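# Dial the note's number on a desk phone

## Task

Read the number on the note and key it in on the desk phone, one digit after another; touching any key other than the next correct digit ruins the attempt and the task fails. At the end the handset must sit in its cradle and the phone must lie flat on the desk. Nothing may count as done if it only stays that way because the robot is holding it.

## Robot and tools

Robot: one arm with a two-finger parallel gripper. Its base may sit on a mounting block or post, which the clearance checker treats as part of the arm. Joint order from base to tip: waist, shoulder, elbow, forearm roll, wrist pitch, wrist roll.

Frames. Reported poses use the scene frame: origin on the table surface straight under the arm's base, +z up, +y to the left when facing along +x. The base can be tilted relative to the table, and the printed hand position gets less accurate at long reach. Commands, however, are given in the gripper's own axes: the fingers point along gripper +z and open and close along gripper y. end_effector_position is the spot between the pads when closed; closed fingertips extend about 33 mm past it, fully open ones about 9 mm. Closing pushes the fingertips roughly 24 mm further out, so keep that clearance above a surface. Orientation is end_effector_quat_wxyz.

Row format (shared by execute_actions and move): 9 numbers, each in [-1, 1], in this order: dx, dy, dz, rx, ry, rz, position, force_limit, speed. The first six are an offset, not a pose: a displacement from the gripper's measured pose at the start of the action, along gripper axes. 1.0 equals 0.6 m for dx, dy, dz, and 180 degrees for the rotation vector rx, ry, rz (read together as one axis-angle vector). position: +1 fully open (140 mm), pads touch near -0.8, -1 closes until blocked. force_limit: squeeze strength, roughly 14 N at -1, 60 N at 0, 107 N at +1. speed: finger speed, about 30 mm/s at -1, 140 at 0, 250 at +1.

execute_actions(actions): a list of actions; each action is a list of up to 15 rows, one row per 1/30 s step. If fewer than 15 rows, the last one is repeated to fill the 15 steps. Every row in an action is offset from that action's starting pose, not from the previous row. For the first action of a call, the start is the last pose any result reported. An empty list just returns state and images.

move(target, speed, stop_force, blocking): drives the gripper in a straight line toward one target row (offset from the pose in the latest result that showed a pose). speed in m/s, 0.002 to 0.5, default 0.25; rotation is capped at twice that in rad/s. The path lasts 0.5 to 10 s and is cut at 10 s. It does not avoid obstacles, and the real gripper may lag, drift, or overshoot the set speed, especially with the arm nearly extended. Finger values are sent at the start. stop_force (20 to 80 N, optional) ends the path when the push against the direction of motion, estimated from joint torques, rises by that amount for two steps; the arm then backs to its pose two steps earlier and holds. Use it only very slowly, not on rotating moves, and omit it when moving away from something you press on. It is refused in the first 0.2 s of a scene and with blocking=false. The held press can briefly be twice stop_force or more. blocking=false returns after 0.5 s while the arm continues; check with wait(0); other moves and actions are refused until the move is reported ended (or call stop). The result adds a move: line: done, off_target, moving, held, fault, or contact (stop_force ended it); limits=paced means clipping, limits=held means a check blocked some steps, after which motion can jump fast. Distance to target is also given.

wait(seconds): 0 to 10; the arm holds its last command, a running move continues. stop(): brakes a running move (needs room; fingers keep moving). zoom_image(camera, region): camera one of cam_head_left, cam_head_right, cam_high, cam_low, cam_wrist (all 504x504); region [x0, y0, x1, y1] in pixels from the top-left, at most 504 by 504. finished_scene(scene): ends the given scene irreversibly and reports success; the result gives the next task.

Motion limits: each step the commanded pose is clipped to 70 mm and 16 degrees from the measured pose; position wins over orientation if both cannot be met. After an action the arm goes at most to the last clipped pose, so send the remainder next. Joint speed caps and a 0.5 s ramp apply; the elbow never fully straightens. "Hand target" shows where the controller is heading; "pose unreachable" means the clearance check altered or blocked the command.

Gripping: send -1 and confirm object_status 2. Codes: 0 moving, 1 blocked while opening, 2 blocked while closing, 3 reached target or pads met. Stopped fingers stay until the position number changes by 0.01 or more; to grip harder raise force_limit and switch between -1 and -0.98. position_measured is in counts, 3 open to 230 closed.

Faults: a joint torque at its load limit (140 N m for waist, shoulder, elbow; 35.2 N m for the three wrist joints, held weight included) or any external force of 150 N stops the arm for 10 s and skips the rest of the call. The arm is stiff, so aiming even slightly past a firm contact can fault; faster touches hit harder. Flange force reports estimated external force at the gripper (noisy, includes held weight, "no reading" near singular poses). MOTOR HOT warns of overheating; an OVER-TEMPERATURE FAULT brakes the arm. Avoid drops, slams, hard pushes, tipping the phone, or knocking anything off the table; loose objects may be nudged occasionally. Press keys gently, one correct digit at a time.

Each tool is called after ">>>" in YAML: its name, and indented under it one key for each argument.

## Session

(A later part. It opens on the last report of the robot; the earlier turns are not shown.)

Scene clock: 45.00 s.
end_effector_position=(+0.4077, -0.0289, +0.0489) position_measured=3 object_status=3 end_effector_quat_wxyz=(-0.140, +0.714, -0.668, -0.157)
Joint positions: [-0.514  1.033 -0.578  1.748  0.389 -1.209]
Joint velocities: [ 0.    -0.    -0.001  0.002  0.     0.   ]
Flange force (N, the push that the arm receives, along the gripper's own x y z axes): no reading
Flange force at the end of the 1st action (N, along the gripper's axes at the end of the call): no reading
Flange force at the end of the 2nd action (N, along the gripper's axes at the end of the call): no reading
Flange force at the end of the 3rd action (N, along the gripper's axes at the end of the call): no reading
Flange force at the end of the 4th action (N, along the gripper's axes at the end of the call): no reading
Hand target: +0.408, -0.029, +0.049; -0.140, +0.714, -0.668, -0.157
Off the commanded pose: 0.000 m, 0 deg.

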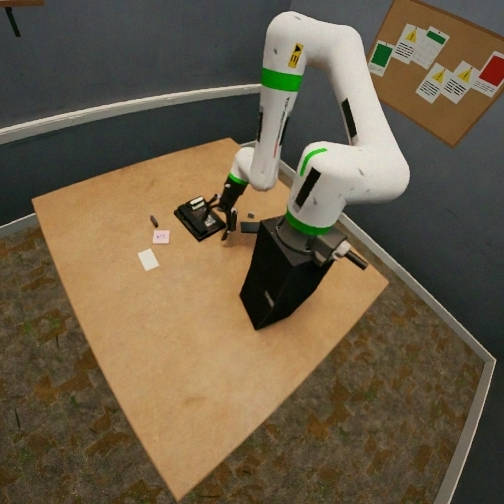

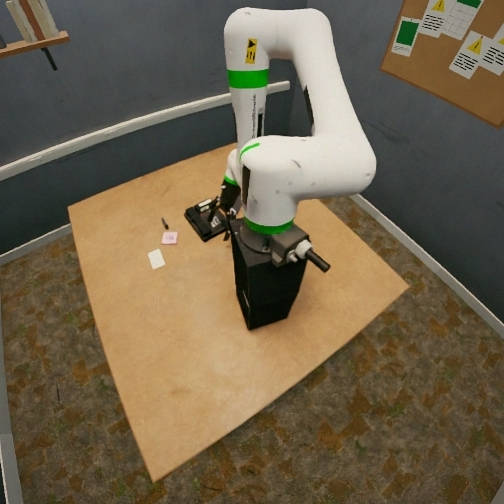

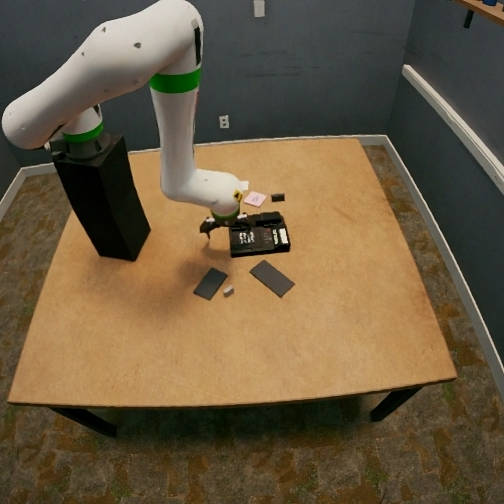

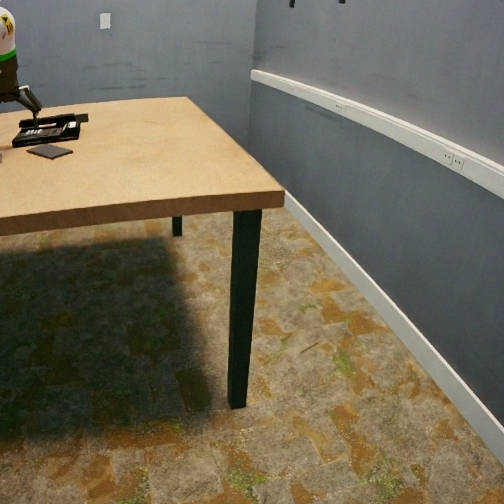

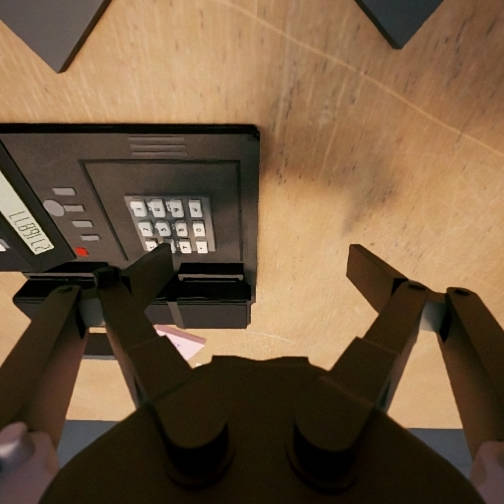

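>>> execute_actions:
  actions:
    - [[0.0014,0,0.003,0,0,0,1,0,0]]
    - [[0.0014,0,0.003,0,0,0,1,0,0]]
    - [[-0.0027,0,-0.006,0,0,0,1,0,0]]
    - [[0.0014,0,0.003,0,0,0,1,0,0]]
    - [[0.0014,0,0.003,0,0,0,1,0,0]]
    - [[-0.0027,0,-0.006,0,0,0,1,0,0]]
    - [[0,0,-0.05,0,0,0,1,0,0]]
    - [[0,0,0,0,0,0,1,0,0]]

>>> zoom_image:
  camera: "cam_wrist"
  region: [0, 150, 260, 290]

Scene clock: 49.60 s.
end_effector_position=(+0.4087, -0.0415, +0.0762) position_measured=3 object_status=3 end_effector_quat_wxyz=(-0.140, +0.714, -0.668, -0.156)
Joint positions: [-0.588  0.97  -0.593  1.93   0.4   -1.326]
Joint velocities: [ 0.001 -0.001 -0.001 -0.002 -0.     0.   ]
Flange force (N, the push that the arm receives, along the gripper's own x y z axes): no reading
Flange force at the end of the 4th action (N, along the gripper's axes at the end of the call): no reading
Flange force at the end of the 5th action (N, along the gripper's axes at the end of the call): no reading
Flange force at the end of the 6th action (N, along the gripper's axes at the end of the call): no reading
Flange force at the end of the 7th action (N, along the gripper's axes at the end of the call): no reading
Hand target: +0.409, -0.042, +0.076; -0.140, +0.714, -0.668, -0.156
Off the commanded pose: 0.000 m, 0 deg.

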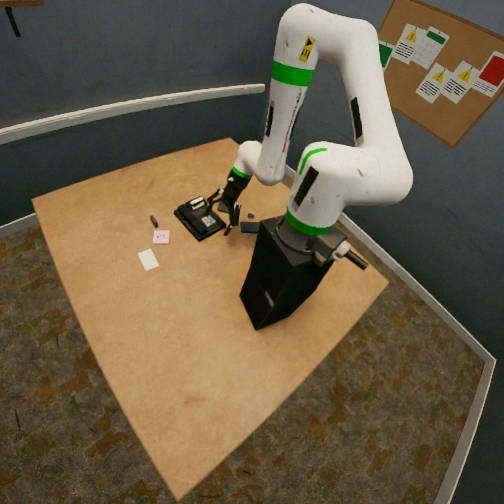

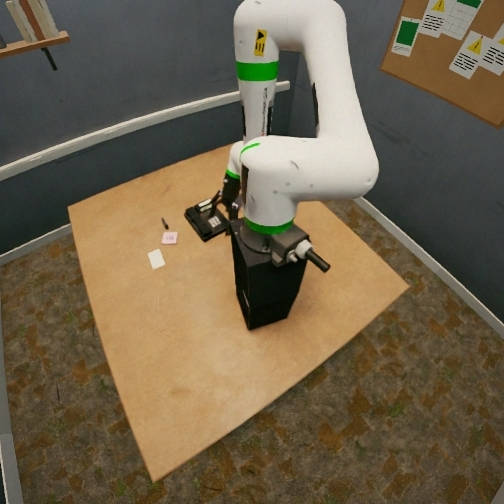

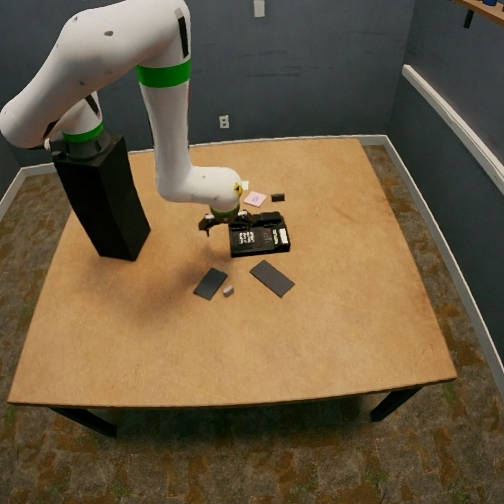

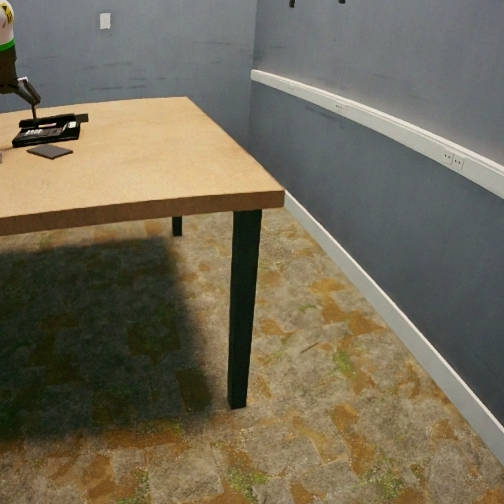

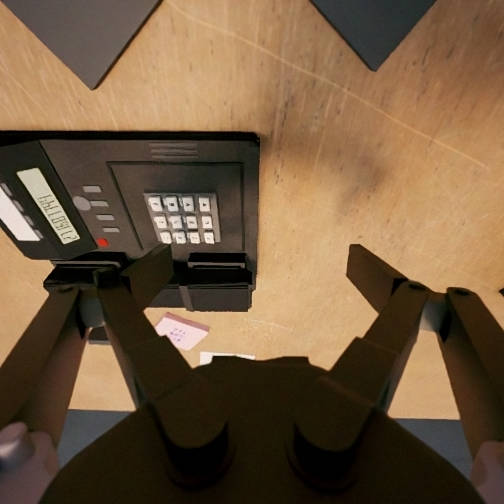

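Region (0, 150, 260, 290) of cam_wrist's 504x504 image, scaled by 1.938, with more detail than that image has; it fills the top 271 rows of this view, and the rest is white.

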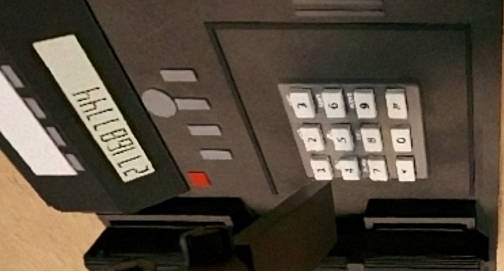

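>>> finished_scene:
  scene: 1

The scene is finished: the task was done.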